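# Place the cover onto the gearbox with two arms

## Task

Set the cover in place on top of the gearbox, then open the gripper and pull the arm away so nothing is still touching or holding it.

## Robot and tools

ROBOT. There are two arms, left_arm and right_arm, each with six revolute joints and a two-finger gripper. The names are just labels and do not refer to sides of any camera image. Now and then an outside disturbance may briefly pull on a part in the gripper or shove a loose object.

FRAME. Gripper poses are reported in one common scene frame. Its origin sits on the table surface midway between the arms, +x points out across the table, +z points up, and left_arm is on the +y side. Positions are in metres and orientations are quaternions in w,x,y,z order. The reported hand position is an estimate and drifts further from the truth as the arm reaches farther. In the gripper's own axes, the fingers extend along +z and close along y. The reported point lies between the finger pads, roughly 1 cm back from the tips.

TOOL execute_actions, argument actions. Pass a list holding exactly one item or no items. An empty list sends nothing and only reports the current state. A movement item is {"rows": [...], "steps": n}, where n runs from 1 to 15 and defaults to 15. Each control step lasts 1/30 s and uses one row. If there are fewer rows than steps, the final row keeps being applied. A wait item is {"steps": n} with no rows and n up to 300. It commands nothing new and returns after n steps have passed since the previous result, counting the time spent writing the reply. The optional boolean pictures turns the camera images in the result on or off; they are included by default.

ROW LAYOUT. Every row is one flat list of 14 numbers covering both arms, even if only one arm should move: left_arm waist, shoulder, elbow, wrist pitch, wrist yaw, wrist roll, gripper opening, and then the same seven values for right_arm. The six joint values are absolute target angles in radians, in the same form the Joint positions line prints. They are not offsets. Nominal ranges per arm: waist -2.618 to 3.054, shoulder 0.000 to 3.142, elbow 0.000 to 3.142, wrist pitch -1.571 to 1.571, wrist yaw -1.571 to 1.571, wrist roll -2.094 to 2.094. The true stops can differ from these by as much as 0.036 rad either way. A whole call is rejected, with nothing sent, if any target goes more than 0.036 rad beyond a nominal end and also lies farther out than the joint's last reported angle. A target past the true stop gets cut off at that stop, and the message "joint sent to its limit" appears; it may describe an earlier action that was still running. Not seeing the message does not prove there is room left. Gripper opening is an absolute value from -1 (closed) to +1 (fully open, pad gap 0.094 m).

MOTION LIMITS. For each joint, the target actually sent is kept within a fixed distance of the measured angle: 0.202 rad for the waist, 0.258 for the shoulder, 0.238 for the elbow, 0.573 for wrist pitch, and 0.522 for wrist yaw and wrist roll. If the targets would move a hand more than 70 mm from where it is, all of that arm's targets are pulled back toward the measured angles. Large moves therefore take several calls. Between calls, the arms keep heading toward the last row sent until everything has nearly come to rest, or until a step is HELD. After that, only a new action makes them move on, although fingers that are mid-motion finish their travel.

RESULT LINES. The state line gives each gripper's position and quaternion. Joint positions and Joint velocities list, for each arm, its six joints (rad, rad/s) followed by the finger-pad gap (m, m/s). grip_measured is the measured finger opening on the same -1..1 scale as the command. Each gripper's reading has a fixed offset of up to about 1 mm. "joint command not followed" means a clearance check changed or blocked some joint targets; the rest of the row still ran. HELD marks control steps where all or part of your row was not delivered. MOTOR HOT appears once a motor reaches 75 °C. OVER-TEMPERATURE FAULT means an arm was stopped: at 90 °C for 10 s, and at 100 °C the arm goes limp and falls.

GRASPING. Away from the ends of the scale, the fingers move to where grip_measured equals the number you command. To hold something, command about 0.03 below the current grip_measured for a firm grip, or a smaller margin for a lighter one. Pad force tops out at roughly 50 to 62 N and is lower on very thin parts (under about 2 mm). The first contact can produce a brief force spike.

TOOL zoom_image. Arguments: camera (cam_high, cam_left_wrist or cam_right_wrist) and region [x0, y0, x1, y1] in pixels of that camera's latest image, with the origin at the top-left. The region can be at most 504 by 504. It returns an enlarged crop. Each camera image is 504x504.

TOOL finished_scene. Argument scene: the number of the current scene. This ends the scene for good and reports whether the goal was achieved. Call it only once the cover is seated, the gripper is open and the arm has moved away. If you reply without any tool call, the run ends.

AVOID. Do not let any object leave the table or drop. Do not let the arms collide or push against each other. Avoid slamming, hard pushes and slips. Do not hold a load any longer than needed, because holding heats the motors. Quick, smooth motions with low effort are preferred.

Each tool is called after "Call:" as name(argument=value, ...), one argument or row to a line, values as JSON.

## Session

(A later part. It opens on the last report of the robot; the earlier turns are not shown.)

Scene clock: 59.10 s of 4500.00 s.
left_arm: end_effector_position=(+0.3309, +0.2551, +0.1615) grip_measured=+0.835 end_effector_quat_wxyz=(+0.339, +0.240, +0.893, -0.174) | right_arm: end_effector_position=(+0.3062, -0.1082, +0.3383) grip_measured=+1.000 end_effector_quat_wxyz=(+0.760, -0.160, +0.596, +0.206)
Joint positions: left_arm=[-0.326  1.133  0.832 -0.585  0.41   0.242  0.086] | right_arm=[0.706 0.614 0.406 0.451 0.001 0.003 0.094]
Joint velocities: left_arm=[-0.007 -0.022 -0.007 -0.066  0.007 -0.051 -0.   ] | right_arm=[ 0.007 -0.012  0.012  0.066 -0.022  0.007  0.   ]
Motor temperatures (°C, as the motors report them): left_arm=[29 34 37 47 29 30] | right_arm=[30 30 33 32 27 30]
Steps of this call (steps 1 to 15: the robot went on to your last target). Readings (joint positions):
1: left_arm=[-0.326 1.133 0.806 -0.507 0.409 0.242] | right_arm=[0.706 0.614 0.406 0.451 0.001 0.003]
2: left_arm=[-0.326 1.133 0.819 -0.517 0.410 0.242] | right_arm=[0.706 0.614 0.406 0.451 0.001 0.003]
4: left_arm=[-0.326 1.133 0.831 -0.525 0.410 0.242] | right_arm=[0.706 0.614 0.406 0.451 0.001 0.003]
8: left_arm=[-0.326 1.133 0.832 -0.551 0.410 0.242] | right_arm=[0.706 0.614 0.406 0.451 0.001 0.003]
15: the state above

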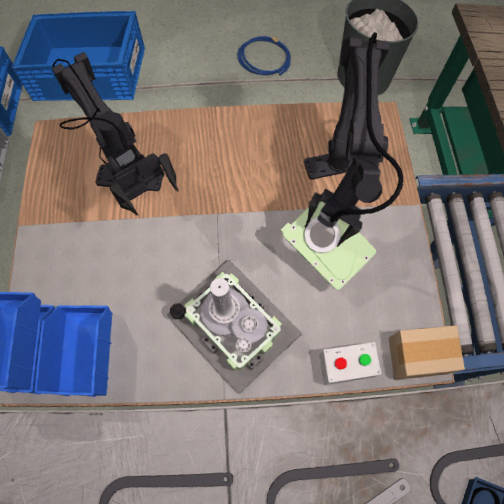

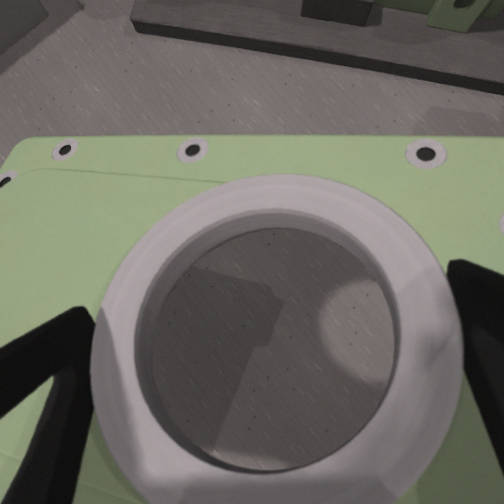

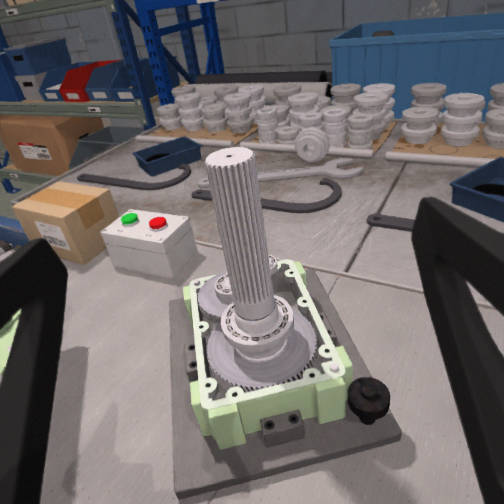

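Call:
execute_actions(
  actions=[
    {"rows":[[-0.32,1.09,0.92,-0.45,0.45,0.26,0.72,0.7,0.6,0.4,0.45,0,0,1],[-0.32,1.09,0.94,-0.465,0.45,0.26,0.72,0.7,0.6,0.4,0.45,0,0,1],[-0.32,1.09,0.965,-0.48,0.45,0.26,0.72,0.7,0.6,0.4,0.45,0,0,1],[-0.32,1.09,0.99,-0.5,0.45,0.26,0.72,0.7,0.6,0.4,0.45,0,0,1],[-0.32,1.09,1.015,-0.52,0.45,0.26,0.72,0.7,0.6,0.4,0.45,0,0,1],[-0.32,1.09,1.04,-0.54,0.45,0.26,0.72,0.7,0.6,0.4,0.45,0,0,1],[-0.32,1.09,1.065,-0.56,0.45,0.26,0.72,0.7,0.6,0.4,0.45,0,0,1],[-0.32,1.09,1.09,-0.58,0.45,0.26,0.72,0.7,0.6,0.4,0.45,0,0,1],[-0.32,1.09,1.115,-0.6,0.45,0.26,0.72,0.7,0.6,0.4,0.45,0,0,1],[-0.32,1.09,1.14,-0.62,0.45,0.26,0.72,0.7,0.6,0.4,0.45,0,0,1],[-0.32,1.09,1.165,-0.64,0.45,0.26,0.72,0.7,0.6,0.4,0.45,0,0,1],[-0.32,1.09,1.19,-0.66,0.45,0.26,0.72,0.7,0.6,0.4,0.45,0,0,1],[-0.32,1.09,1.215,-0.68,0.45,0.26,0.72,0.7,0.6,0.4,0.45,0,0,1],[-0.32,1.09,1.24,-0.7,0.45,0.26,0.72,0.7,0.6,0.4,0.45,0,0,1],[-0.32,1.09,1.265,-0.72,0.45,0.26,0.72,0.7,0.6,0.4,0.45,0,0,1]]},
  ],
  pictures=false,
)

Call:
execute_actions(
  actions=[
    {"rows":[[-0.33,1.1,1.29,-0.74,0.44,0.255,0.72,0.7,0.6,0.4,0.45,0,0,1],[-0.34,1.11,1.315,-0.76,0.43,0.25,0.72,0.7,0.6,0.4,0.45,0,0,1],[-0.35,1.12,1.34,-0.78,0.42,0.245,0.72,0.7,0.6,0.4,0.45,0,0,1],[-0.36,1.13,1.365,-0.8,0.41,0.24,0.72,0.7,0.6,0.4,0.45,0,0,1],[-0.37,1.14,1.39,-0.82,0.4,0.235,0.72,0.7,0.6,0.4,0.45,0,0,1],[-0.38,1.15,1.415,-0.84,0.39,0.23,0.72,0.7,0.6,0.4,0.45,0,0,1],[-0.39,1.16,1.44,-0.85,0.38,0.225,0.72,0.7,0.6,0.4,0.45,0,0,1],[-0.4,1.17,1.465,-0.86,0.37,0.22,0.72,0.7,0.6,0.4,0.45,0,0,1],[-0.41,1.18,1.49,-0.87,0.36,0.215,0.72,0.7,0.6,0.4,0.45,0,0,1],[-0.42,1.19,1.515,-0.88,0.35,0.21,0.72,0.7,0.6,0.4,0.45,0,0,1],[-0.43,1.2,1.54,-0.89,0.34,0.205,0.72,0.7,0.6,0.4,0.45,0,0,1],[-0.44,1.21,1.565,-0.9,0.33,0.2,0.72,0.7,0.6,0.4,0.45,0,0,1],[-0.45,1.22,1.59,-0.91,0.32,0.195,0.72,0.7,0.6,0.4,0.45,0,0,1],[-0.46,1.23,1.615,-0.92,0.31,0.19,0.72,0.7,0.6,0.4,0.45,0,0,1],[-0.47,1.24,1.64,-0.93,0.3,0.185,0.72,0.7,0.6,0.4,0.45,0,0,1]]},
  ],
  pictures=false,
)

Call:
execute_actions(
  actions=[
    {"rows":[[-0.48,1.255,1.665,-0.94,0.29,0.18,0.72,0.7,0.6,0.4,0.45,0,0,1],[-0.49,1.27,1.69,-0.95,0.28,0.175,0.72,0.7,0.6,0.4,0.45,0,0,1],[-0.5,1.285,1.715,-0.96,0.27,0.17,0.72,0.7,0.6,0.4,0.45,0,0,1],[-0.51,1.3,1.74,-0.97,0.26,0.165,0.72,0.7,0.6,0.4,0.45,0,0,1],[-0.52,1.315,1.765,-0.98,0.25,0.16,0.72,0.7,0.6,0.4,0.45,0,0,1],[-0.53,1.33,1.79,-0.99,0.24,0.155,0.72,0.7,0.6,0.4,0.45,0,0,1],[-0.54,1.345,1.815,-1.0,0.23,0.15,0.72,0.7,0.6,0.4,0.45,0,0,1],[-0.55,1.36,1.84,-1.01,0.22,0.145,0.72,0.7,0.6,0.4,0.45,0,0,1],[-0.56,1.375,1.865,-1.02,0.21,0.14,0.72,0.7,0.6,0.4,0.45,0,0,1],[-0.57,1.39,1.89,-1.03,0.2,0.135,0.72,0.7,0.6,0.4,0.45,0,0,1],[-0.58,1.405,1.915,-1.04,0.19,0.13,0.72,0.7,0.6,0.4,0.45,0,0,1],[-0.59,1.42,1.94,-1.05,0.18,0.125,0.72,0.7,0.6,0.4,0.45,0,0,1],[-0.6,1.435,1.965,-1.06,0.17,0.12,0.72,0.7,0.6,0.4,0.45,0,0,1],[-0.61,1.45,1.99,-1.07,0.16,0.115,0.72,0.7,0.6,0.4,0.45,0,0,1],[-0.62,1.465,2.015,-1.08,0.15,0.11,0.72,0.7,0.6,0.4,0.45,0,0,1]]},
  ],
  pictures=false,
)

Call:
execute_actions(
  actions=[
    {"steps":20},
  ],
  pictures=false,
)

Scene clock: 63.07 s of 4500.00 s.
left_arm: end_effector_position=(+0.3352, +0.2555, +0.2370) grip_measured=+0.835 end_effector_quat_wxyz=(+0.362, +0.242, +0.884, -0.168) | right_arm: end_effector_position=(+0.3062, -0.1082, +0.3383) grip_measured=+1.000 end_effector_quat_wxyz=(+0.760, -0.160, +0.596, +0.206)
Joint positions: left_arm=[-0.326  1.133  1.104 -0.805  0.403  0.242  0.086] | right_arm=[0.706 0.614 0.406 0.451 0.001 0.003 0.094]
Joint velocities: left_arm=[-0.007  0.017  0.794 -0.579 -0.007  0.007 -0.   ] | right_arm=[-0.012 -0.012 -0.007 -0.022  0.007  0.037  0.   ]
Motor temperatures (°C, as the motors report them): left_arm=[29 34 39 47 29 30] | right_arm=[30 29 33 32 27 30]
Steps of this call (steps 1 to 15: the robot went on to your last target; steps 16 to 90: nothing new was sent; then 0.47 s passed at rest; steps 91 to 105: all 15 steps of this action). Readings (joint positions):
91: left_arm=[-0.326 1.133 0.832 -0.586 0.410 0.242] | right_arm=[0.706 0.614 0.406 0.451 0.001 0.003]
92: left_arm=[-0.326 1.133 0.836 -0.590 0.409 0.242] | right_arm=[0.706 0.614 0.406 0.451 0.001 0.003]
94: left_arm=[-0.326 1.133 0.857 -0.619 0.408 0.242] | right_arm=[0.706 0.614 0.406 0.451 0.001 0.003]
98: left_arm=[-0.326 1.133 0.931 -0.688 0.405 0.242] | right_arm=[0.706 0.614 0.406 0.451 0.001 0.003]
105: the state above

Scene clock: 63.57 s of 4500.00 s.
left_arm: end_effector_position=(+0.3409, +0.2304, +0.3260) grip_measured=+0.835 end_effector_quat_wxyz=(+0.381, +0.263, +0.872, -0.157) | right_arm: end_effector_position=(+0.3062, -0.1082, +0.3383) grip_measured=+1.000 end_effector_quat_wxyz=(+0.760, -0.160, +0.596, +0.206)
Joint positions: left_arm=[-0.443  1.253  1.523 -1.039  0.319  0.197  0.086] | right_arm=[0.706 0.614 0.406 0.451 0.001 0.003 0.094]
Joint velocities: left_arm=[-0.271  0.349  0.696 -0.447 -0.271 -0.168 -0.001] | right_arm=[-0.017 -0.022 -0.012  0.022  0.007 -0.007  0.   ]
Motor temperatures (°C, as the motors report them): left_arm=[29 33 39 47 29 30] | right_arm=[30 29 33 32 27 30]
Steps of this call (steps 1 to 15: all 15 steps of this action). Readings (joint positions):
1: left_arm=[-0.326 1.133 1.131 -0.824 0.403 0.242] | right_arm=[0.706 0.614 0.406 0.451 0.001 0.003]
2: left_arm=[-0.326 1.135 1.161 -0.844 0.402 0.241] | right_arm=[0.706 0.614 0.406 0.451 0.001 0.003]
4: left_arm=[-0.333 1.144 1.226 -0.884 0.393 0.238] | right_arm=[0.706 0.614 0.406 0.451 0.001 0.003]
8: left_arm=[-0.370 1.176 1.350 -0.946 0.367 0.227] | right_arm=[0.706 0.614 0.406 0.451 0.001 0.003]
15: the state above

Scene clock: 64.07 s of 4500.00 s.
left_arm: end_effector_position=(+0.3625, +0.1928, +0.3647) grip_measured=+0.835 end_effector_quat_wxyz=(+0.369, +0.272, +0.878, -0.138) | right_arm: end_effector_position=(+0.3062, -0.1082, +0.3383) grip_measured=+1.000 end_effector_quat_wxyz=(+0.760, -0.160, +0.596, +0.206)
Joint positions: left_arm=[-0.592  1.476  1.9   -1.201  0.185  0.123  0.086] | right_arm=[0.706 0.614 0.406 0.451 0.001 0.003 0.094]
Joint velocities: left_arm=[-0.266  0.462  0.735 -0.432 -0.33  -0.139 -0.   ] | right_arm=[-0.022 -0.002  0.007  0.022  0.007 -0.007  0.   ]
Motor temperatures (°C, as the motors report them): left_arm=[29 33 39 47 29 30] | right_arm=[30 29 33 32 27 30]
Steps of this call (steps 1 to 15: all 15 steps of this action). Readings (joint positions):
1: left_arm=[-0.453 1.265 1.547 -1.053 0.310 0.192] | right_arm=[0.706 0.614 0.406 0.451 0.001 0.003]
2: left_arm=[-0.463 1.277 1.572 -1.067 0.301 0.187] | right_arm=[0.706 0.614 0.406 0.451 0.001 0.003]
4: left_arm=[-0.482 1.305 1.622 -1.092 0.283 0.177] | right_arm=[0.706 0.614 0.406 0.451 0.001 0.003]
8: left_arm=[-0.522 1.366 1.724 -1.134 0.247 0.157] | right_arm=[0.706 0.614 0.406 0.451 0.001 0.003]
15: the state above

Scene clock: 64.73 s of 4500.00 s.
left_arm: end_effector_position=(+0.3622, +0.1905, +0.3621) grip_measured=+0.835 end_effector_quat_wxyz=(+0.356, +0.268, +0.886, -0.130) | right_arm: end_effector_position=(+0.3062, -0.1082, +0.3383) grip_measured=+1.000 end_effector_quat_wxyz=(+0.760, -0.160, +0.596, +0.206)
Joint positions: left_arm=[-0.613  1.505  1.941 -1.242  0.154  0.102  0.086] | right_arm=[0.706 0.614 0.406 0.451 0.001 0.003 0.094]
Joint velocities: left_arm=[-0.012 -0.007  0.002 -0.037  0.066 -0.081 -0.   ] | right_arm=[ 0.002 -0.002  0.002  0.007  0.037  0.022  0.   ]
Motor temperatures (°C, as the motors report them): left_arm=[29 34 39 47 29 30] | right_arm=[30 29 33 32 27 30]
Steps of this call (steps 1 to 20: the robot went on to your last target). Readings (joint positions):
1: left_arm=[-0.600 1.489 1.920 -1.207 0.178 0.118] | right_arm=[0.706 0.614 0.406 0.451 0.001 0.003]
2: left_arm=[-0.607 1.497 1.931 -1.207 0.175 0.115] | right_arm=[0.706 0.614 0.406 0.451 0.001 0.003]
4: left_arm=[-0.612 1.504 1.940 -1.208 0.172 0.111] | right_arm=[0.706 0.614 0.406 0.451 0.001 0.003]
8: left_arm=[-0.613 1.505 1.941 -1.224 0.161 0.106] | right_arm=[0.706 0.614 0.406 0.451 0.001 0.003]
20: the state above

Call:
execute_actions(
  actions=[
    {"rows":[[-0.64,1.47,2.03,-1.085,0.13,0.1,0.72,0.7,0.5,0.35,0.42,0,0,1],[-0.66,1.475,2.045,-1.09,0.115,0.09,0.72,0.7,0.5,0.35,0.42,0,0,1],[-0.68,1.48,2.06,-1.095,0.1,0.08,0.72,0.7,0.5,0.35,0.42,0,0,1],[-0.7,1.485,2.075,-1.1,0.085,0.07,0.72,0.7,0.4,0.3,0.4,0,0,1],[-0.72,1.49,2.09,-1.105,0.07,0.06,0.72,0.7,0.4,0.3,0.4,0,0,1],[-0.74,1.495,2.105,-1.11,0.055,0.05,0.72,0.7,0.4,0.3,0.4,0,0,1],[-0.76,1.5,2.12,-1.115,0.04,0.04,0.72,0.7,0.3,0.25,0.35,0,0,1],[-0.78,1.505,2.135,-1.12,0.025,0.03,0.72,0.7,0.3,0.25,0.35,0,0,1],[-0.8,1.51,2.15,-1.12,0.01,0.02,0.72,0.7,0.3,0.25,0.35,0,0,1],[-0.82,1.515,2.165,-1.12,-0.005,0.01,0.72,0.7,0.3,0.25,0.35,0,0,1],[-0.84,1.52,2.18,-1.12,-0.02,0,0.72,0.7,0.3,0.25,0.35,0,0,1],[-0.86,1.525,2.18,-1.12,-0.035,-0.01,0.72,0.7,0.3,0.25,0.35,0,0,1],[-0.88,1.53,2.18,-1.12,-0.05,-0.02,0.72,0.7,0.3,0.25,0.35,0,0,1],[-0.9,1.535,2.18,-1.12,-0.065,-0.025,0.72,0.7,0.3,0.25,0.35,0,0,1],[-0.92,1.54,2.18,-1.12,-0.08,-0.03,0.72,0.7,0.3,0.25,0.35,0,0,1]]},
  ],
  pictures=false,
)

Call:
execute_actions(
  actions=[
    {"rows":[[-0.94,1.54,2.17,-1.08,-0.09,-0.03,0.72,0.7,0.3,0.25,0.35,0,0,1],[-0.94,1.54,2.17,-1.05,-0.09,-0.03,0.72,0.7,0.3,0.25,0.35,0,0,1],[-0.94,1.54,2.17,-1.02,-0.09,-0.03,0.72,0.7,0.3,0.25,0.35,0,0,1],[-0.94,1.54,2.17,-0.99,-0.09,-0.03,0.72,0.7,0.3,0.25,0.35,0,0,1],[-0.94,1.54,2.17,-0.96,-0.09,-0.03,0.72,0.7,0.3,0.25,0.35,0,0,1],[-0.94,1.54,2.17,-0.93,-0.09,-0.03,0.72,0.7,0.3,0.25,0.35,0,0,1],[-0.94,1.54,2.17,-0.9,-0.09,-0.03,0.72,0.7,0.3,0.25,0.35,0,0,1],[-0.94,1.54,2.17,-0.87,-0.09,-0.03,0.72,0.7,0.3,0.25,0.35,0,0,1],[-0.94,1.54,2.17,-0.84,-0.09,-0.03,0.72,0.7,0.3,0.25,0.35,0,0,1],[-0.94,1.54,2.17,-0.81,-0.09,-0.03,0.72,0.7,0.3,0.25,0.35,0,0,1],[-0.94,1.54,2.17,-0.78,-0.09,-0.03,0.72,0.7,0.3,0.25,0.35,0,0,1],[-0.94,1.54,2.17,-0.75,-0.09,-0.03,0.72,0.7,0.3,0.25,0.35,0,0,1],[-0.94,1.54,2.17,-0.72,-0.09,-0.03,0.72,0.7,0.3,0.25,0.35,0,0,1]]},
  ],
  pictures=false,
)

Call:
execute_actions(
  actions=[
    {"steps":40},
  ],
)

Scene clock: 68.87 s of 4500.00 s.
left_arm: end_effector_position=(+0.3295, +0.1255, +0.3973) grip_measured=+0.835 end_effector_quat_wxyz=(+0.385, +0.306, +0.859, -0.140) | right_arm: end_effector_position=(+0.2676, -0.1306, +0.3249) grip_measured=+1.000 end_effector_quat_wxyz=(+0.781, -0.152, +0.567, +0.212)
Joint positions: left_arm=[-0.878  1.56   2.113 -1.279  0.001 -0.005  0.086] | right_arm=[0.706 0.315 0.263 0.368 0.001 0.003 0.094]
Joint velocities: left_arm=[-0.564  0.042  0.066 -0.051 -0.315 -0.154 -0.001] | right_arm=[-0.007  0.002 -0.007 -0.095  0.095  0.022  0.   ]
Motor temperatures (°C, as the motors report them): left_arm=[29 34 39 48 29 30] | right_arm=[30 29 33 32 27 30]
Steps of this call (steps 1 to 15: the robot went on to your last target; steps 16 to 90: nothing new was sent; then 0.63 s passed at rest; steps 91 to 105: all 15 steps of this action). Readings (joint positions):
91: left_arm=[-0.615 1.506 1.944 -1.244 0.150 0.100] | right_arm=[0.706 0.604 0.400 0.448 0.001 0.003]
92: left_arm=[-0.622 1.509 1.950 -1.249 0.141 0.097] | right_arm=[0.706 0.577 0.386 0.442 0.001 0.003]
94: left_arm=[-0.649 1.518 1.974 -1.261 0.114 0.086] | right_arm=[0.706 0.519 0.359 0.433 0.001 0.003]
98: left_arm=[-0.732 1.538 2.034 -1.274 0.073 0.056] | right_arm=[0.706 0.373 0.293 0.407 0.001 0.003]
105: the state above

Scene clock: 69.37 s of 4500.00 s.
left_arm: end_effector_position=(+0.3476, +0.0897, +0.4152) grip_measured=+0.835 end_effector_quat_wxyz=(+0.439, +0.295, +0.833, -0.160) | right_arm: end_effector_position=(+0.2682, -0.1303, +0.3228) grip_measured=+1.000 end_effector_quat_wxyz=(+0.779, -0.153, +0.571, +0.211)
Joint positions: left_arm=[-0.938  1.6    2.113 -1.111 -0.047 -0.042  0.086] | right_arm=[0.706 0.315 0.263 0.359 0.001 0.003 0.094]
Joint velocities: left_arm=[-0.002  0.032 -0.002  0.418  0.007  0.007 -0.   ] | right_arm=[ 0.022 -0.017 -0.002 -0.022 -0.037 -0.051  0.   ]
Motor temperatures (°C, as the motors report them): left_arm=[29 34 39 48 29 30] | right_arm=[30 29 33 32 27 30]
Steps of this call (steps 1 to 15: all 15 steps of this action). Readings (joint positions):
1: left_arm=[-0.898 1.561 2.113 -1.278 -0.011 -0.012] | right_arm=[0.706 0.315 0.263 0.365 0.001 0.003]
2: left_arm=[-0.914 1.563 2.113 -1.277 -0.021 -0.017] | right_arm=[0.706 0.315 0.263 0.364 0.001 0.003]
4: left_arm=[-0.934 1.569 2.113 -1.267 -0.025 -0.026] | right_arm=[0.706 0.315 0.263 0.362 0.001 0.003]
8: left_arm=[-0.938 1.585 2.113 -1.214 -0.035 -0.035] | right_arm=[0.706 0.315 0.263 0.360 0.001 0.003]
15: the state above

Scene clock: 70.70 s of 4500.00 s.
left_arm: end_effector_position=(+0.3570, +0.0832, +0.4317) grip_measured=+0.835 end_effector_quat_wxyz=(+0.473, +0.284, +0.816, -0.172) | right_arm: end_effector_position=(+0.2683, -0.1303, +0.3227) grip_measured=+1.000 end_effector_quat_wxyz=(+0.779, -0.153, +0.571, +0.211)
Joint positions: left_arm=[-0.938  1.602  2.113 -1.029 -0.056 -0.046  0.086] | right_arm=[0.706 0.315 0.263 0.359 0.001 0.003 0.094]
Joint velocities: left_arm=[ 0.027 -0.012  0.002  0.007  0.037  0.051 -0.   ] | right_arm=[-0.022 -0.017 -0.012 -0.022 -0.007  0.066  0.   ]
Motor temperatures (°C, as the motors report them): left_arm=[29 34 39 50 29 30] | right_arm=[30 29 33 32 27 30]
Steps of this call (steps 1 to 30: the robot went on to your last target; steps 31 to 40: nothing new was sent). Readings (joint positions):
1: left_arm=[-0.938 1.601 2.113 -1.100 -0.048 -0.042] | right_arm=[0.706 0.315 0.263 0.359 0.001 0.003]
2: left_arm=[-0.938 1.601 2.113 -1.090 -0.048 -0.043] | right_arm=[0.706 0.315 0.263 0.359 0.001 0.003]
4: left_arm=[-0.938 1.602 2.113 -1.074 -0.049 -0.043] | right_arm=[0.706 0.315 0.263 0.359 0.001 0.003]
8: left_arm=[-0.938 1.602 2.113 -1.052 -0.052 -0.044] | right_arm=[0.706 0.315 0.263 0.359 0.001 0.003]
40: the state above
All arms were judged still, so your last target was given up. Only a new action makes them travel on or press farther. Fingers that are still opening or closing keep moving.

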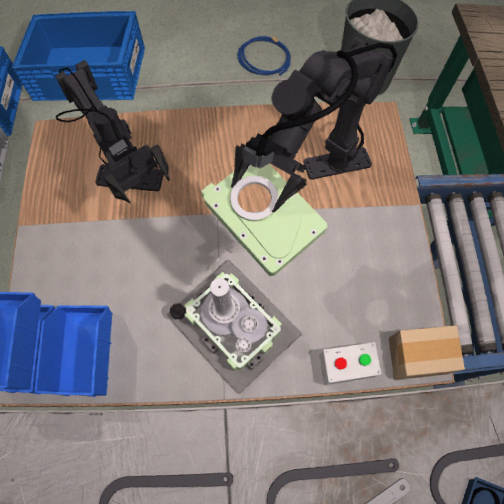

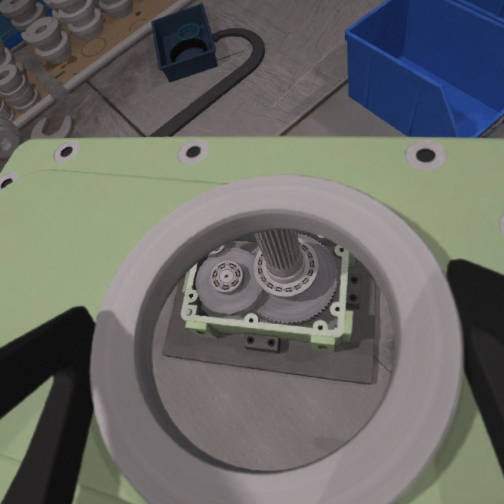

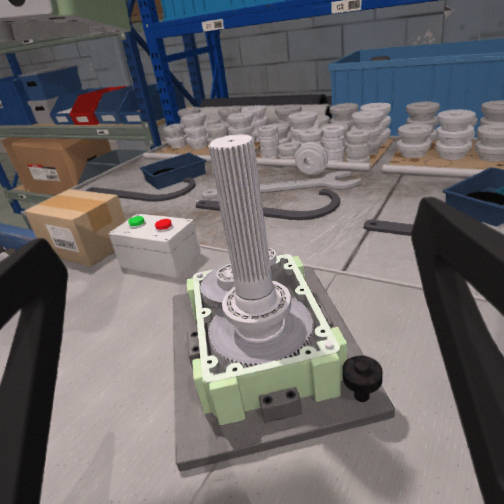

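Call:
execute_actions(
  actions=[
    {"rows":[[-0.94,1.55,2.17,-0.72,-0.08,-0.025,0.72,0.7,0.3,0.25,0.35,0,0,1],[-0.935,1.56,2.17,-0.71,-0.07,-0.02,0.72,0.7,0.3,0.25,0.35,0,0,1],[-0.93,1.57,2.17,-0.7,-0.06,-0.015,0.72,0.7,0.3,0.25,0.35,0,0,1],[-0.93,1.58,2.17,-0.69,-0.05,-0.01,0.72,0.7,0.3,0.25,0.35,0,0,1],[-0.925,1.59,2.17,-0.68,-0.04,-0.005,0.72,0.7,0.3,0.25,0.35,0,0,1],[-0.92,1.6,2.17,-0.67,-0.03,0,0.72,0.7,0.3,0.25,0.35,0,0,1],[-0.92,1.61,2.17,-0.66,-0.02,0.005,0.72,0.7,0.3,0.25,0.35,0,0,1],[-0.915,1.62,2.17,-0.65,-0.01,0.01,0.72,0.7,0.3,0.25,0.35,0,0,1],[-0.91,1.63,2.17,-0.64,0,0.015,0.72,0.7,0.3,0.25,0.35,0,0,1],[-0.91,1.64,2.17,-0.63,0.01,0.02,0.72,0.7,0.3,0.25,0.35,0,0,1],[-0.91,1.65,2.17,-0.62,0.02,0.025,0.72,0.7,0.3,0.25,0.35,0,0,1],[-0.91,1.66,2.17,-0.61,0.03,0.03,0.72,0.7,0.3,0.25,0.35,0,0,1],[-0.91,1.67,2.17,-0.6,0.04,0.035,0.72,0.7,0.3,0.25,0.35,0,0,1],[-0.91,1.68,2.17,-0.59,0.05,0.04,0.72,0.7,0.3,0.25,0.35,0,0,1],[-0.91,1.69,2.17,-0.58,0.06,0.04,0.72,0.7,0.3,0.25,0.35,0,0,1]]},
  ],
  pictures=false,
)

Call:
execute_actions(
  actions=[
    {"steps":30},
  ],
  pictures=false,
)

Scene clock: 72.93 s of 4500.00 s.
left_arm: end_effector_position=(+0.3943, +0.0427, +0.4111) grip_measured=+0.835 end_effector_quat_wxyz=(+0.477, +0.308, +0.800, -0.191) | right_arm: end_effector_position=(+0.2683, -0.1303, +0.3227) grip_measured=+1.000 end_effector_quat_wxyz=(+0.779, -0.153, +0.571, +0.211)
Joint positions: left_arm=[-0.919  1.723  2.113 -0.881  0.018 -0.004  0.086] | right_arm=[0.706 0.315 0.263 0.359 0.001 0.003 0.094]
Joint velocities: left_arm=[ 0.012  0.388 -0.002  0.242  0.212  0.154  0.   ] | right_arm=[-0.022  0.002  0.012 -0.007 -0.022 -0.081  0.   ]
Motor temperatures (°C, as the motors report them): left_arm=[29 35 39 52 29 30] | right_arm=[30 29 33 32 27 30]
Steps of this call (steps 1 to 52: nothing new was sent; steps 53 to 67: all 15 steps of this action). Readings (joint positions):
53: left_arm=[-0.938 1.602 2.113 -1.029 -0.056 -0.046] | right_arm=[0.706 0.315 0.263 0.359 0.001 0.003]
54: left_arm=[-0.938 1.602 2.113 -1.027 -0.056 -0.046] | right_arm=[0.706 0.315 0.263 0.359 0.001 0.003]
56: left_arm=[-0.938 1.607 2.113 -1.017 -0.055 -0.045] | right_arm=[0.706 0.315 0.263 0.359 0.001 0.003]
60: left_arm=[-0.934 1.633 2.113 -0.971 -0.035 -0.034] | right_arm=[0.706 0.315 0.263 0.359 0.001 0.003]
67: the state above

Scene clock: 73.93 s of 4500.00 s.
left_arm: end_effector_position=(+0.4016, +0.0265, +0.3769) grip_measured=+0.835 end_effector_quat_wxyz=(+0.439, +0.327, +0.814, -0.194) | right_arm: end_effector_position=(+0.2683, -0.1303, +0.3227) grip_measured=+1.000 end_effector_quat_wxyz=(+0.779, -0.153, +0.571, +0.211)
Joint positions: left_arm=[-0.919  1.789  2.113 -0.895  0.058  0.003  0.086] | right_arm=[0.706 0.315 0.263 0.359 0.001 0.003 0.094]
Joint velocities: left_arm=[ 0.002  0.002  0.002  0.022 -0.007 -0.022  0.   ] | right_arm=[-0.002  0.007  0.007  0.007  0.007 -0.007  0.   ]
Motor temperatures (°C, as the motors report them): left_arm=[29 35 39 52 29 30] | right_arm=[30 29 33 32 27 30]
Steps of this call (steps 1 to 30: the robot went on to your last target). Readings (joint positions):
1: left_arm=[-0.919 1.736 2.113 -0.873 0.025 -0.001] | right_arm=[0.706 0.315 0.263 0.359 0.001 0.003]
2: left_arm=[-0.919 1.747 2.113 -0.869 0.032 0.001] | right_arm=[0.706 0.315 0.263 0.359 0.001 0.003]
4: left_arm=[-0.919 1.766 2.113 -0.870 0.043 0.003] | right_arm=[0.706 0.315 0.263 0.359 0.001 0.003]
8: left_arm=[-0.919 1.787 2.113 -0.880 0.053 0.003] | right_arm=[0.706 0.315 0.263 0.359 0.001 0.003]
30: the state above
All arms were judged still, so your last target was given up. Only a new action makes them travel on or press farther. Fingers that are still opening or closing keep moving.

Call:
execute_actions(
  actions=[],
)

Scene clock: 75.27 s of 4500.00 s.
left_arm: end_effector_position=(+0.4016, +0.0265, +0.3769) grip_measured=+0.835 end_effector_quat_wxyz=(+0.439, +0.327, +0.814, -0.194) | right_arm: end_effector_position=(+0.2683, -0.1303, +0.3227) grip_measured=+1.000 end_effector_quat_wxyz=(+0.779, -0.153, +0.571, +0.211)
Joint positions: left_arm=[-0.919  1.789  2.113 -0.895  0.058  0.003  0.086] | right_arm=[0.706 0.315 0.263 0.359 0.001 0.003 0.094]
Joint velocities: left_arm=[-0.007  0.002 -0.012  0.022  0.051  0.022 -0.001] | right_arm=[-0.002 -0.017 -0.022 -0.037  0.037 -0.037  0.   ]
Motor temperatures (°C, as the motors report them): left_arm=[29 36 39 53 29 30] | right_arm=[30 29 33 32 27 30]
Steps of this call (steps 1 to 40: nothing new was sent). Readings (joint positions):
1: left_arm=[-0.919 1.789 2.113 -0.895 0.058 0.003] | right_arm=[0.706 0.315 0.263 0.359 0.001 0.003]
2: left_arm=[-0.919 1.789 2.113 -0.895 0.058 0.003] | right_arm=[0.706 0.315 0.263 0.359 0.001 0.003]
4: left_arm=[-0.919 1.789 2.113 -0.895 0.058 0.003] | right_arm=[0.706 0.315 0.263 0.359 0.001 0.003]
8: left_arm=[-0.919 1.789 2.113 -0.895 0.058 0.003] | right_arm=[0.706 0.315 0.263 0.359 0.001 0.003]
40: the state above

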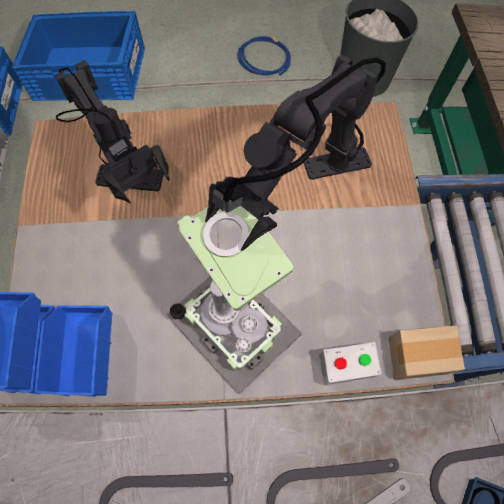

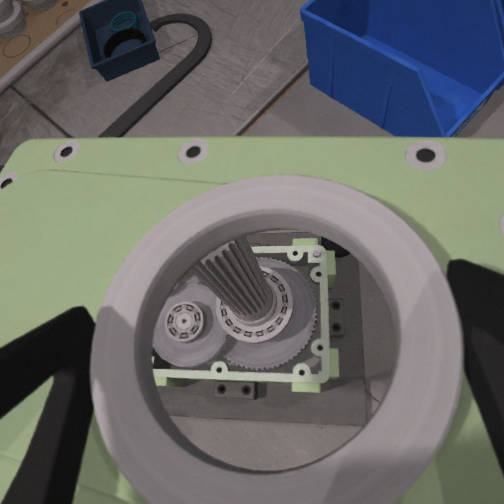

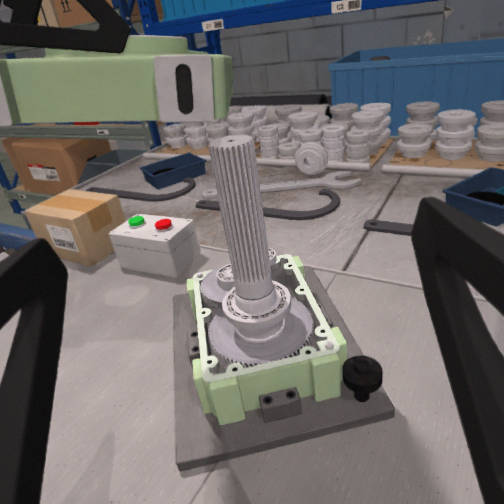

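Call:
execute_actions(
  actions=[
    {"rows":[[-0.919,1.74,2.145,-0.73,0.06,0.04,0.72,0.6,0.5,0.5,0.1,-0.25,-0.04,0.5],[-0.919,1.74,2.145,-0.73,0.06,0.04,0.72,0.6,0.5,0.5,0.1,-0.25,-0.04,0.5],[-0.919,1.74,2.145,-0.73,0.06,0.04,0.72,0.6,0.5,0.5,0.1,-0.25,-0.04,0.5],[-0.919,1.74,2.145,-0.73,0.06,0.04,0.72,0.6,0.5,0.5,0.1,-0.25,-0.04,0.5],[-0.919,1.74,2.145,-0.73,0.06,0.04,0.72,0.6,0.5,0.5,0.1,-0.25,-0.04,0.5],[-0.919,1.74,2.145,-0.73,0.06,0.04,0.72,0.53,0.7,0.7,-0.05,-0.4,-0.06,0.2],[-0.919,1.74,2.145,-0.73,0.06,0.04,0.72,0.53,0.7,0.7,-0.05,-0.4,-0.06,0.2],[-0.919,1.74,2.145,-0.73,0.06,0.04,0.72,0.53,0.7,0.7,-0.05,-0.4,-0.06,0.2],[-0.919,1.74,2.145,-0.73,0.06,0.04,0.72,0.53,0.7,0.7,-0.05,-0.4,-0.06,0.2],[-0.919,1.74,2.145,-0.73,0.06,0.04,0.72,0.53,0.7,0.7,-0.05,-0.4,-0.06,0.2],[-0.919,1.74,2.145,-0.73,0.06,0.04,0.72,0.48,0.885,0.905,-0.165,-0.48,-0.076,0.1]]},
  ],
  pictures=false,
)

Call:
execute_actions(
  actions=[
    {"steps":25},
  ],
)

Scene clock: 79.80 s of 4500.00 s.
left_arm: end_effector_position=(+0.3994, +0.0283, +0.3666) grip_measured=+0.835 end_effector_quat_wxyz=(+0.423, +0.335, +0.821, -0.186) | right_arm: end_effector_position=(+0.3411, -0.0883, +0.3594) grip_measured=+0.102 end_effector_quat_wxyz=(+0.638, -0.271, +0.682, +0.234)
Joint positions: left_arm=[-0.919  1.797  2.113 -0.928  0.059  0.015  0.086] | right_arm=[ 0.489  0.88   0.868 -0.073 -0.417 -0.061  0.052]
Joint velocities: left_arm=[ 0.012 -0.022 -0.017 -0.007  0.051 -0.007 -0.001] | right_arm=[-0.081  0.315  0.31  -0.271 -0.359 -0.066 -0.001]
Motor temperatures (°C, as the motors report them): left_arm=[29 38 39 55 29 30] | right_arm=[30 29 33 33 27 30]
Steps of this call (steps 1 to 90: nothing new was sent; then 1.03 s passed at rest; steps 91 to 105: all 15 steps of this action). Readings (joint positions):
91: left_arm=[-0.919 1.789 2.113 -0.897 0.058 0.005] | right_arm=[0.688 0.335 0.292 0.315 -0.037 -0.003]
92: left_arm=[-0.919 1.789 2.113 -0.900 0.058 0.007] | right_arm=[0.654 0.391 0.351 0.259 -0.081 -0.010]
94: left_arm=[-0.919 1.789 2.113 -0.908 0.058 0.010] | right_arm=[0.616 0.477 0.442 0.211 -0.136 -0.018]
98: left_arm=[-0.919 1.792 2.113 -0.923 0.058 0.013] | right_arm=[0.554 0.632 0.617 0.083 -0.271 -0.037]
105: the state above

Scene clock: 80.63 s of 4500.00 s.
left_arm: end_effector_position=(+0.3994, +0.0283, +0.3666) grip_measured=+0.835 end_effector_quat_wxyz=(+0.423, +0.335, +0.821, -0.186) | right_arm: end_effector_position=(+0.3335, -0.0819, +0.3415) grip_measured=+0.102 end_effector_quat_wxyz=(+0.601, -0.288, +0.701, +0.252)
Joint positions: left_arm=[-0.919  1.797  2.113 -0.928  0.059  0.015  0.086] | right_arm=[ 0.487  0.886  0.873 -0.156 -0.472 -0.07   0.052]
Joint velocities: left_arm=[-0.002 -0.007 -0.002 -0.081 -0.051 -0.007  0.   ] | right_arm=[-0.007 -0.007 -0.002 -0.022 -0.051 -0.051 -0.   ]
Motor temperatures (°C, as the motors report them): left_arm=[29 38 38 55 29 30] | right_arm=[30 29 33 33 27 30]
Steps of this call (steps 1 to 25: the robot went on to your last target). Readings (joint positions):
1: left_arm=[-0.919 1.797 2.113 -0.928 0.059 0.015] | right_arm=[0.487 0.886 0.873 -0.084 -0.427 -0.063]
2: left_arm=[-0.919 1.797 2.113 -0.928 0.059 0.015] | right_arm=[0.487 0.886 0.873 -0.098 -0.436 -0.065]
4: left_arm=[-0.919 1.797 2.113 -0.928 0.059 0.015] | right_arm=[0.487 0.886 0.873 -0.121 -0.450 -0.067]
8: left_arm=[-0.919 1.797 2.113 -0.928 0.059 0.015] | right_arm=[0.487 0.886 0.873 -0.144 -0.464 -0.069]
25: the state above

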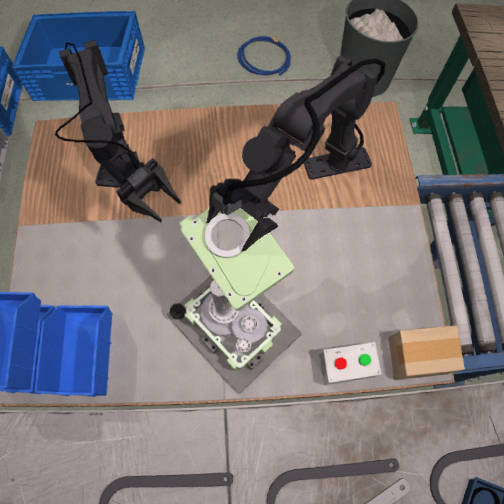

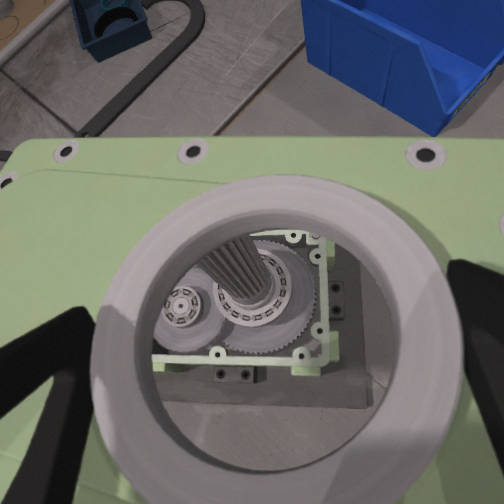

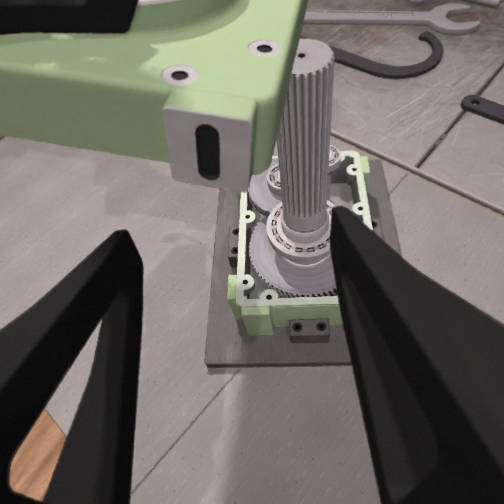

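Call:
execute_actions(
  actions=[
    {"rows":[[-0.919,1.74,2.145,-0.73,0.06,0.04,0.72,0.51,0.905,0.905,-0.135,-0.44,-0.04,0.1],[-0.919,1.74,2.145,-0.73,0.06,0.04,0.72,0.525,0.92,0.905,-0.12,-0.425,-0.01,0.1],[-0.919,1.74,2.145,-0.73,0.06,0.04,0.72,0.54,0.935,0.905,-0.105,-0.41,0.02,0.1],[-0.919,1.74,2.145,-0.73,0.06,0.04,0.72,0.555,0.95,0.905,-0.09,-0.395,0.05,0.1],[-0.919,1.74,2.145,-0.73,0.06,0.04,0.72,0.57,0.965,0.905,-0.075,-0.38,0.08,0.1],[-0.919,1.74,2.145,-0.73,0.06,0.04,0.72,0.585,0.98,0.905,-0.06,-0.365,0.1,0.1],[-0.919,1.74,2.145,-0.73,0.06,0.04,0.72,0.6,0.995,0.905,-0.045,-0.35,0.12,0.1],[-0.919,1.74,2.145,-0.73,0.06,0.04,0.72,0.615,1.01,0.905,-0.03,-0.335,0.12,0.1],[-0.919,1.74,2.145,-0.73,0.06,0.04,0.72,0.625,1.025,0.905,-0.01,-0.325,0.12,0.1],[-0.919,1.74,2.145,-0.73,0.06,0.04,0.72,0.63,1.04,0.905,0.01,-0.32,0.12,0.1]]},
  ],
  pictures=false,
)

Call:
execute_actions(
  actions=[
    {"steps":15},
  ],
)

Scene clock: 83.67 s of 4500.00 s.
left_arm: end_effector_position=(+0.3994, +0.0282, +0.3666) grip_measured=+0.835 end_effector_quat_wxyz=(+0.423, +0.335, +0.821, -0.186) | right_arm: end_effector_position=(+0.3589, -0.0444, +0.3155) grip_measured=+0.102 end_effector_quat_wxyz=(+0.563, -0.236, +0.736, +0.294)
Joint positions: left_arm=[-0.919  1.797  2.113 -0.928  0.059  0.015  0.086] | right_arm=[ 0.623  1.042  0.873 -0.039 -0.34   0.102  0.052]
Joint velocities: left_arm=[ 0.002 -0.022 -0.017  0.037  0.007 -0.007 -0.001] | right_arm=[-0.007  0.007 -0.007  0.095  0.081  0.081 -0.   ]
Motor temperatures (°C, as the motors report them): left_arm=[29 39 38 56 29 30] | right_arm=[30 29 34 33 27 30]
Steps of this call (steps 1 to 15: the robot went on to your last target; steps 16 to 76: nothing new was sent; steps 77 to 91: all 15 steps of this action). Readings (joint positions):
77: left_arm=[-0.919 1.797 2.113 -0.928 0.059 0.015] | right_arm=[0.490 0.886 0.873 -0.156 -0.468 -0.067]
78: left_arm=[-0.919 1.797 2.113 -0.928 0.059 0.015] | right_arm=[0.497 0.888 0.873 -0.154 -0.460 -0.058]
80: left_arm=[-0.919 1.797 2.113 -0.928 0.059 0.015] | right_arm=[0.522 0.904 0.873 -0.137 -0.442 -0.028]
84: left_arm=[-0.919 1.797 2.113 -0.928 0.059 0.015] | right_arm=[0.582 0.970 0.873 -0.095 -0.395 0.048]
91: the state above

Scene clock: 84.17 s of 4500.00 s.
left_arm: end_effector_position=(+0.3994, +0.0282, +0.3666) grip_measured=+0.835 end_effector_quat_wxyz=(+0.423, +0.335, +0.821, -0.186) | right_arm: end_effector_position=(+0.3618, -0.0457, +0.3219) grip_measured=+0.102 end_effector_quat_wxyz=(+0.574, -0.227, +0.730, +0.294)
Joint positions: left_arm=[-0.919  1.797  2.113 -0.928  0.059  0.015  0.086] | right_arm=[ 0.623  1.042  0.873 -0.01  -0.326  0.115  0.052]
Joint velocities: left_arm=[ 0.022 -0.002  0.007 -0.037 -0.007  0.007 -0.   ] | right_arm=[ 0.007 -0.022 -0.017 -0.051  0.007 -0.022  0.   ]
Motor temperatures (°C, as the motors report them): left_arm=[29 40 38 56 29 30] | right_arm=[30 29 34 33 27 30]
Steps of this call (steps 1 to 15: the robot went on to your last target). Readings (joint positions):
1: left_arm=[-0.919 1.797 2.113 -0.928 0.059 0.015] | right_arm=[0.623 1.042 0.873 -0.032 -0.337 0.104]
2: left_arm=[-0.919 1.797 2.113 -0.928 0.059 0.015] | right_arm=[0.623 1.042 0.873 -0.026 -0.335 0.107]
4: left_arm=[-0.919 1.797 2.113 -0.928 0.059 0.015] | right_arm=[0.623 1.042 0.873 -0.020 -0.331 0.110]
8: left_arm=[-0.919 1.797 2.113 -0.928 0.059 0.015] | right_arm=[0.623 1.042 0.873 -0.013 -0.327 0.113]
15: the state above

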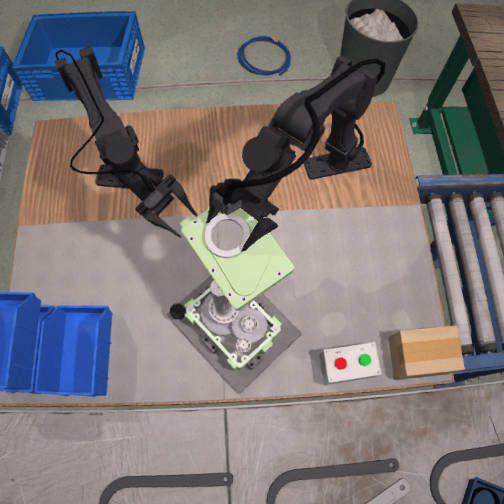

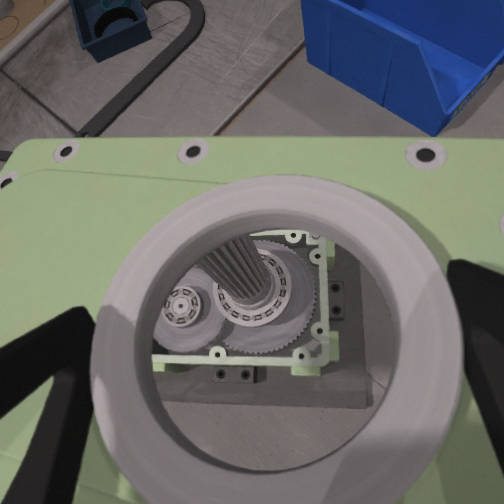

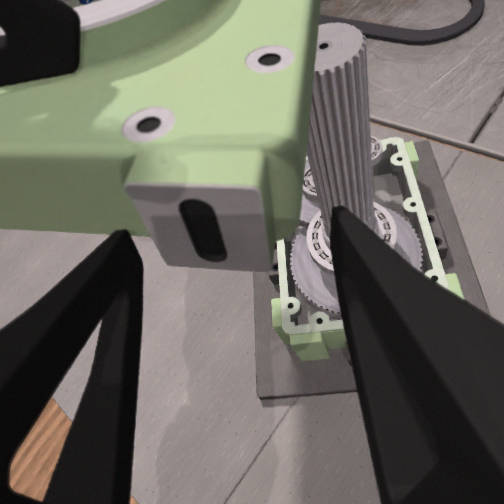

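Call:
execute_actions(
  actions=[
    {"rows":[[-0.919,1.74,2.145,-0.73,0.06,0.04,0.72,0.63,1.02,0.905,0.01,-0.35,0.15,0.1],[-0.919,1.74,2.145,-0.73,0.06,0.04,0.72,0.63,1.01,0.905,0.01,-0.38,0.18,0.1],[-0.919,1.74,2.145,-0.73,0.06,0.04,0.72,0.63,1.01,0.905,0.01,-0.38,0.18,0.1],[-0.919,1.74,2.145,-0.73,0.06,0.04,0.72,0.63,1.01,0.905,0.01,-0.38,0.18,0.1],[-0.919,1.74,2.145,-0.73,0.06,0.04,0.72,0.63,1.01,0.905,0.03,-0.38,0.18,0.1],[-0.919,1.74,2.145,-0.73,0.06,0.04,0.72,0.63,1.01,0.905,0.045,-0.38,0.18,0.1]]},
  ],
  pictures=false,
)

Call:
execute_actions(
  actions=[
    {"steps":10},
  ],
)

Scene clock: 86.17 s of 4500.00 s.
left_arm: end_effector_position=(+0.3994, +0.0282, +0.3666) grip_measured=+0.835 end_effector_quat_wxyz=(+0.423, +0.336, +0.821, -0.186) | right_arm: end_effector_position=(+0.3575, -0.0399, +0.3288) grip_measured=+0.102 end_effector_quat_wxyz=(+0.568, -0.219, +0.723, +0.327)
Joint positions: left_arm=[-0.919  1.797  2.113 -0.928  0.059  0.016  0.086] | right_arm=[ 0.623  1.042  0.873  0.017 -0.368  0.174  0.052]
Joint velocities: left_arm=[-0.002 -0.022 -0.017 -0.037  0.007 -0.022  0.001] | right_arm=[ 0.002 -0.012  0.007  0.066 -0.081 -0.007  0.   ]
Motor temperatures (°C, as the motors report them): left_arm=[29 40 38 57 29 30] | right_arm=[30 30 34 33 27 30]
Steps of this call (steps 1 to 15: the robot went on to your last target; steps 16 to 45: nothing new was sent; steps 46 to 60: all 15 steps of this action). Readings (joint positions):
46: left_arm=[-0.919 1.797 2.113 -0.928 0.059 0.015] | right_arm=[0.623 1.042 0.873 -0.010 -0.327 0.120]
47: left_arm=[-0.919 1.797 2.113 -0.928 0.059 0.015] | right_arm=[0.623 1.042 0.873 -0.010 -0.334 0.130]
49: left_arm=[-0.919 1.797 2.113 -0.928 0.059 0.015] | right_arm=[0.623 1.042 0.873 -0.010 -0.349 0.146]
53: left_arm=[-0.919 1.797 2.113 -0.928 0.059 0.015] | right_arm=[0.623 1.042 0.873 0.007 -0.364 0.164]
60: the state above

Scene clock: 86.50 s of 4500.00 s.
left_arm: end_effector_position=(+0.3994, +0.0282, +0.3666) grip_measured=+0.835 end_effector_quat_wxyz=(+0.423, +0.336, +0.821, -0.186) | right_arm: end_effector_position=(+0.3575, -0.0399, +0.3288) grip_measured=+0.102 end_effector_quat_wxyz=(+0.567, -0.218, +0.723, +0.328)
Joint positions: left_arm=[-0.919  1.797  2.113 -0.928  0.059  0.016  0.086] | right_arm=[ 0.623  1.042  0.873  0.017 -0.368  0.177  0.052]
Joint velocities: left_arm=[-0.007  0.007  0.007 -0.037 -0.007 -0.007 -0.001] | right_arm=[ 0.007 -0.007  0.007  0.007 -0.095  0.007 -0.001]
Motor temperatures (°C, as the motors report them): left_arm=[29 40 38 57 29 30] | right_arm=[30 30 34 33 27 30]
Steps of this call (steps 1 to 10: the robot went on to your last target). Readings (joint positions):
1: left_arm=[-0.919 1.797 2.113 -0.928 0.059 0.016] | right_arm=[0.623 1.042 0.873 0.017 -0.368 0.175]
2: left_arm=[-0.919 1.797 2.113 -0.928 0.059 0.016] | right_arm=[0.623 1.042 0.873 0.017 -0.368 0.175]
4: left_arm=[-0.919 1.797 2.113 -0.928 0.059 0.016] | right_arm=[0.623 1.042 0.873 0.017 -0.368 0.176]
8: left_arm=[-0.919 1.797 2.113 -0.928 0.059 0.016] | right_arm=[0.623 1.042 0.873 0.017 -0.368 0.177]
10: the state above

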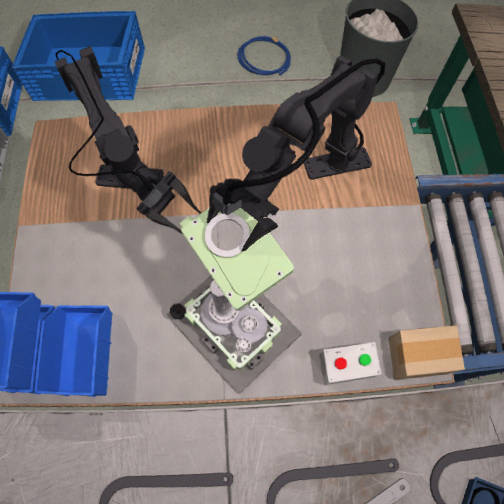

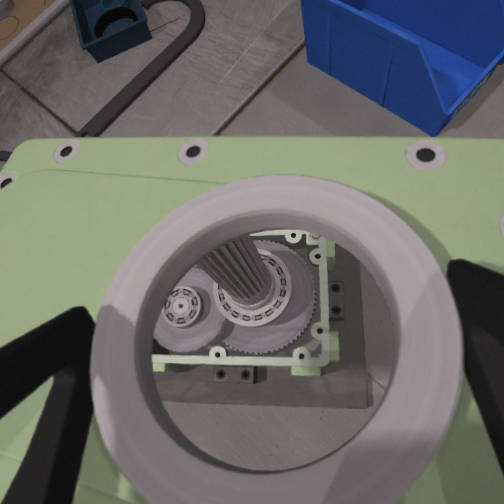

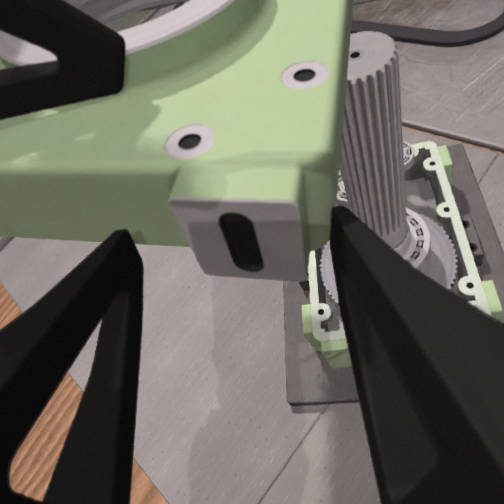

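Call:
execute_actions(
  actions=[
    {"rows":[[-0.919,1.74,2.145,-0.73,0.06,0.04,0.72,0.63,0.995,0.905,0.045,-0.375,0.18,0.1],[-0.919,1.74,2.145,-0.73,0.06,0.04,0.72,0.63,0.985,0.905,0.045,-0.375,0.18,0.1],[-0.919,1.74,2.145,-0.73,0.06,0.04,0.72,0.63,0.985,0.905,0.045,-0.375,0.18,0.1],[-0.919,1.74,2.145,-0.73,0.06,0.04,0.72,0.63,0.985,0.905,0.045,-0.375,0.18,0.1],[-0.919,1.74,2.145,-0.73,0.06,0.04,0.72,0.63,0.985,0.905,0.065,-0.375,0.18,0.1]]},
  ],
)

Scene clock: 87.90 s of 4500.00 s.
left_arm: end_effector_position=(+0.3993, +0.0282, +0.3666) grip_measured=+0.835 end_effector_quat_wxyz=(+0.423, +0.336, +0.821, -0.186) | right_arm: end_effector_position=(+0.3509, -0.0429, +0.3479) grip_measured=+0.102 end_effector_quat_wxyz=(+0.591, -0.220, +0.702, +0.332)
Joint positions: left_arm=[-0.919  1.797  2.113 -0.928  0.06   0.016  0.086] | right_arm=[ 0.623  1.006  0.873  0.045 -0.369  0.177  0.052]
Joint velocities: left_arm=[ 0.002  0.012 -0.007  0.037 -0.007  0.022 -0.   ] | right_arm=[-0.022 -0.002 -0.007 -0.066 -0.125 -0.037  0.   ]
Motor temperatures (°C, as the motors report them): left_arm=[29 41 38 58 29 30] | right_arm=[30 30 34 33 27 30]
Steps of this call (steps 1 to 15: the robot went on to your last target; steps 16 to 27: nothing new was sent; steps 28 to 42: all 15 steps of this action). Readings (joint positions):
28: left_arm=[-0.919 1.797 2.113 -0.928 0.059 0.016] | right_arm=[0.623 1.040 0.873 0.017 -0.368 0.177]
29: left_arm=[-0.919 1.797 2.113 -0.928 0.059 0.016] | right_arm=[0.623 1.036 0.873 0.017 -0.368 0.177]
31: left_arm=[-0.919 1.797 2.113 -0.928 0.060 0.016] | right_arm=[0.623 1.022 0.873 0.019 -0.368 0.177]
35: left_arm=[-0.919 1.797 2.113 -0.928 0.060 0.016] | right_arm=[0.623 1.006 0.873 0.039 -0.369 0.177]
42: the state above

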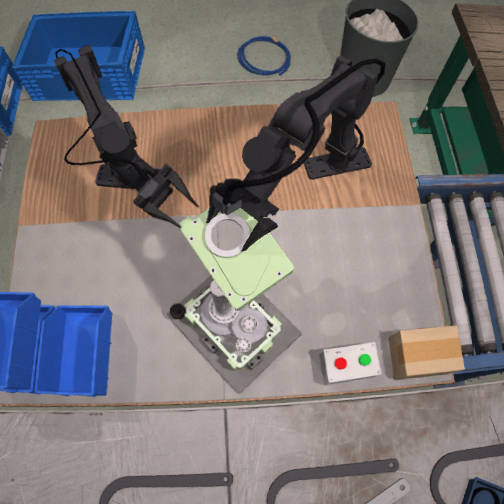

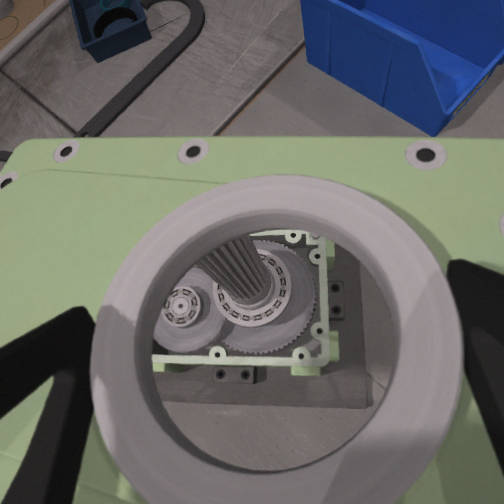

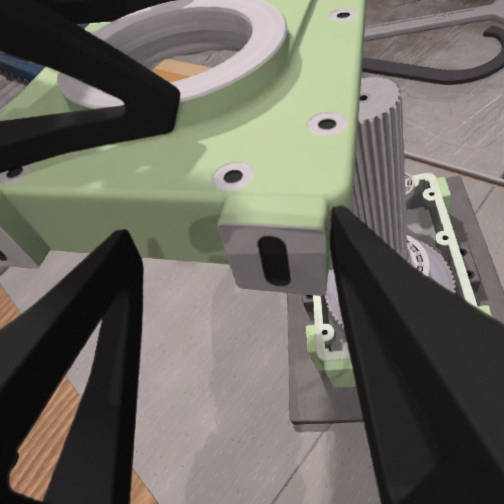

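Call:
execute_actions(
  actions=[
    {"rows":[[-0.919,1.74,2.145,-0.73,0.06,0.04,0.72,0.63,0.99,0.91,0.065,-0.33,0.2,0.1],[-0.919,1.74,2.145,-0.73,0.06,0.04,0.72,0.63,1.0,0.917,0.065,-0.32,0.2,0.1],[-0.919,1.74,2.145,-0.73,0.06,0.04,0.72,0.63,1.01,0.917,0.065,-0.32,0.2,0.1],[-0.919,1.74,2.145,-0.73,0.06,0.04,0.72,0.63,1.02,0.917,0.065,-0.32,0.2,0.1],[-0.919,1.74,2.145,-0.73,0.06,0.04,0.72,0.63,1.03,0.917,0.065,-0.32,0.2,0.1],[-0.919,1.74,2.145,-0.73,0.06,0.04,0.72,0.63,1.04,0.917,0.065,-0.32,0.2,0.1],[-0.919,1.74,2.145,-0.73,0.06,0.04,0.72,0.63,1.048,0.917,0.065,-0.32,0.2,0.1]]},
  ],
)

Scene clock: 90.07 s of 4500.00 s.
left_arm: end_effector_position=(+0.3993, +0.0282, +0.3666) grip_measured=+0.835 end_effector_quat_wxyz=(+0.423, +0.336, +0.821, -0.186) | right_arm: end_effector_position=(+0.3641, -0.0444, +0.3358) grip_measured=+0.102 end_effector_quat_wxyz=(+0.583, -0.199, +0.719, +0.322)
Joint positions: left_arm=[-0.919  1.797  2.113 -0.928  0.06   0.016  0.086] | right_arm=[ 0.623  1.044  0.873  0.052 -0.327  0.196  0.052]
Joint velocities: left_arm=[ 0.002 -0.007 -0.002  0.051 -0.007  0.007  0.001] | right_arm=[-0.017 -0.027 -0.007 -0.051  0.051 -0.051 -0.   ]
Motor temperatures (°C, as the motors report them): left_arm=[29 41 38 58 29 30] | right_arm=[30 30 34 33 27 30]
Steps of this call (steps 1 to 15: the robot went on to your last target; steps 16 to 50: nothing new was sent; steps 51 to 65: all 15 steps of this action). Readings (joint positions):
51: left_arm=[-0.919 1.797 2.113 -0.928 0.060 0.016] | right_arm=[0.623 1.006 0.873 0.045 -0.365 0.180]
52: left_arm=[-0.919 1.797 2.113 -0.928 0.060 0.016] | right_arm=[0.623 1.006 0.873 0.045 -0.358 0.183]
54: left_arm=[-0.919 1.797 2.113 -0.928 0.060 0.016] | right_arm=[0.623 1.006 0.873 0.045 -0.346 0.188]
58: left_arm=[-0.919 1.797 2.113 -0.928 0.060 0.016] | right_arm=[0.623 1.024 0.873 0.052 -0.334 0.193]
65: the state above

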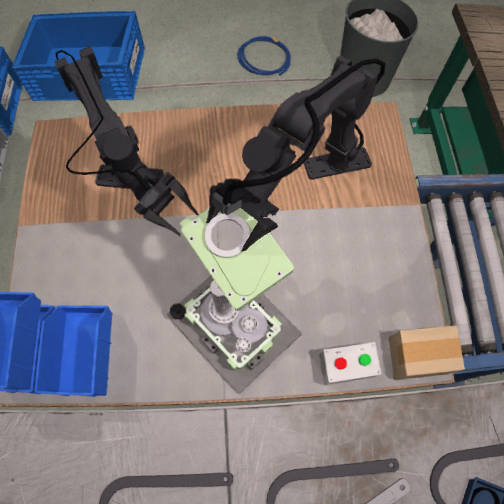

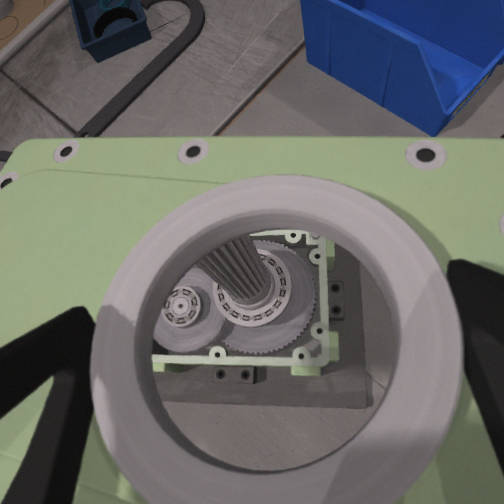

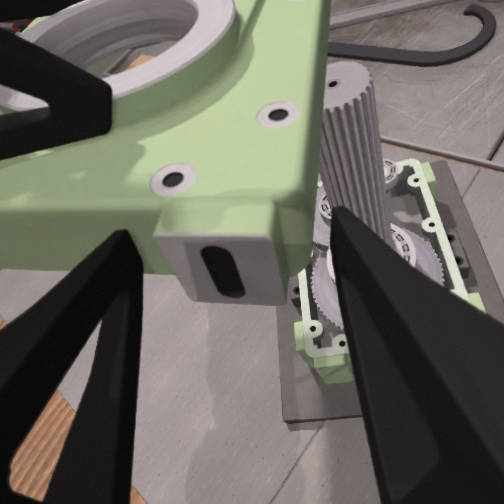

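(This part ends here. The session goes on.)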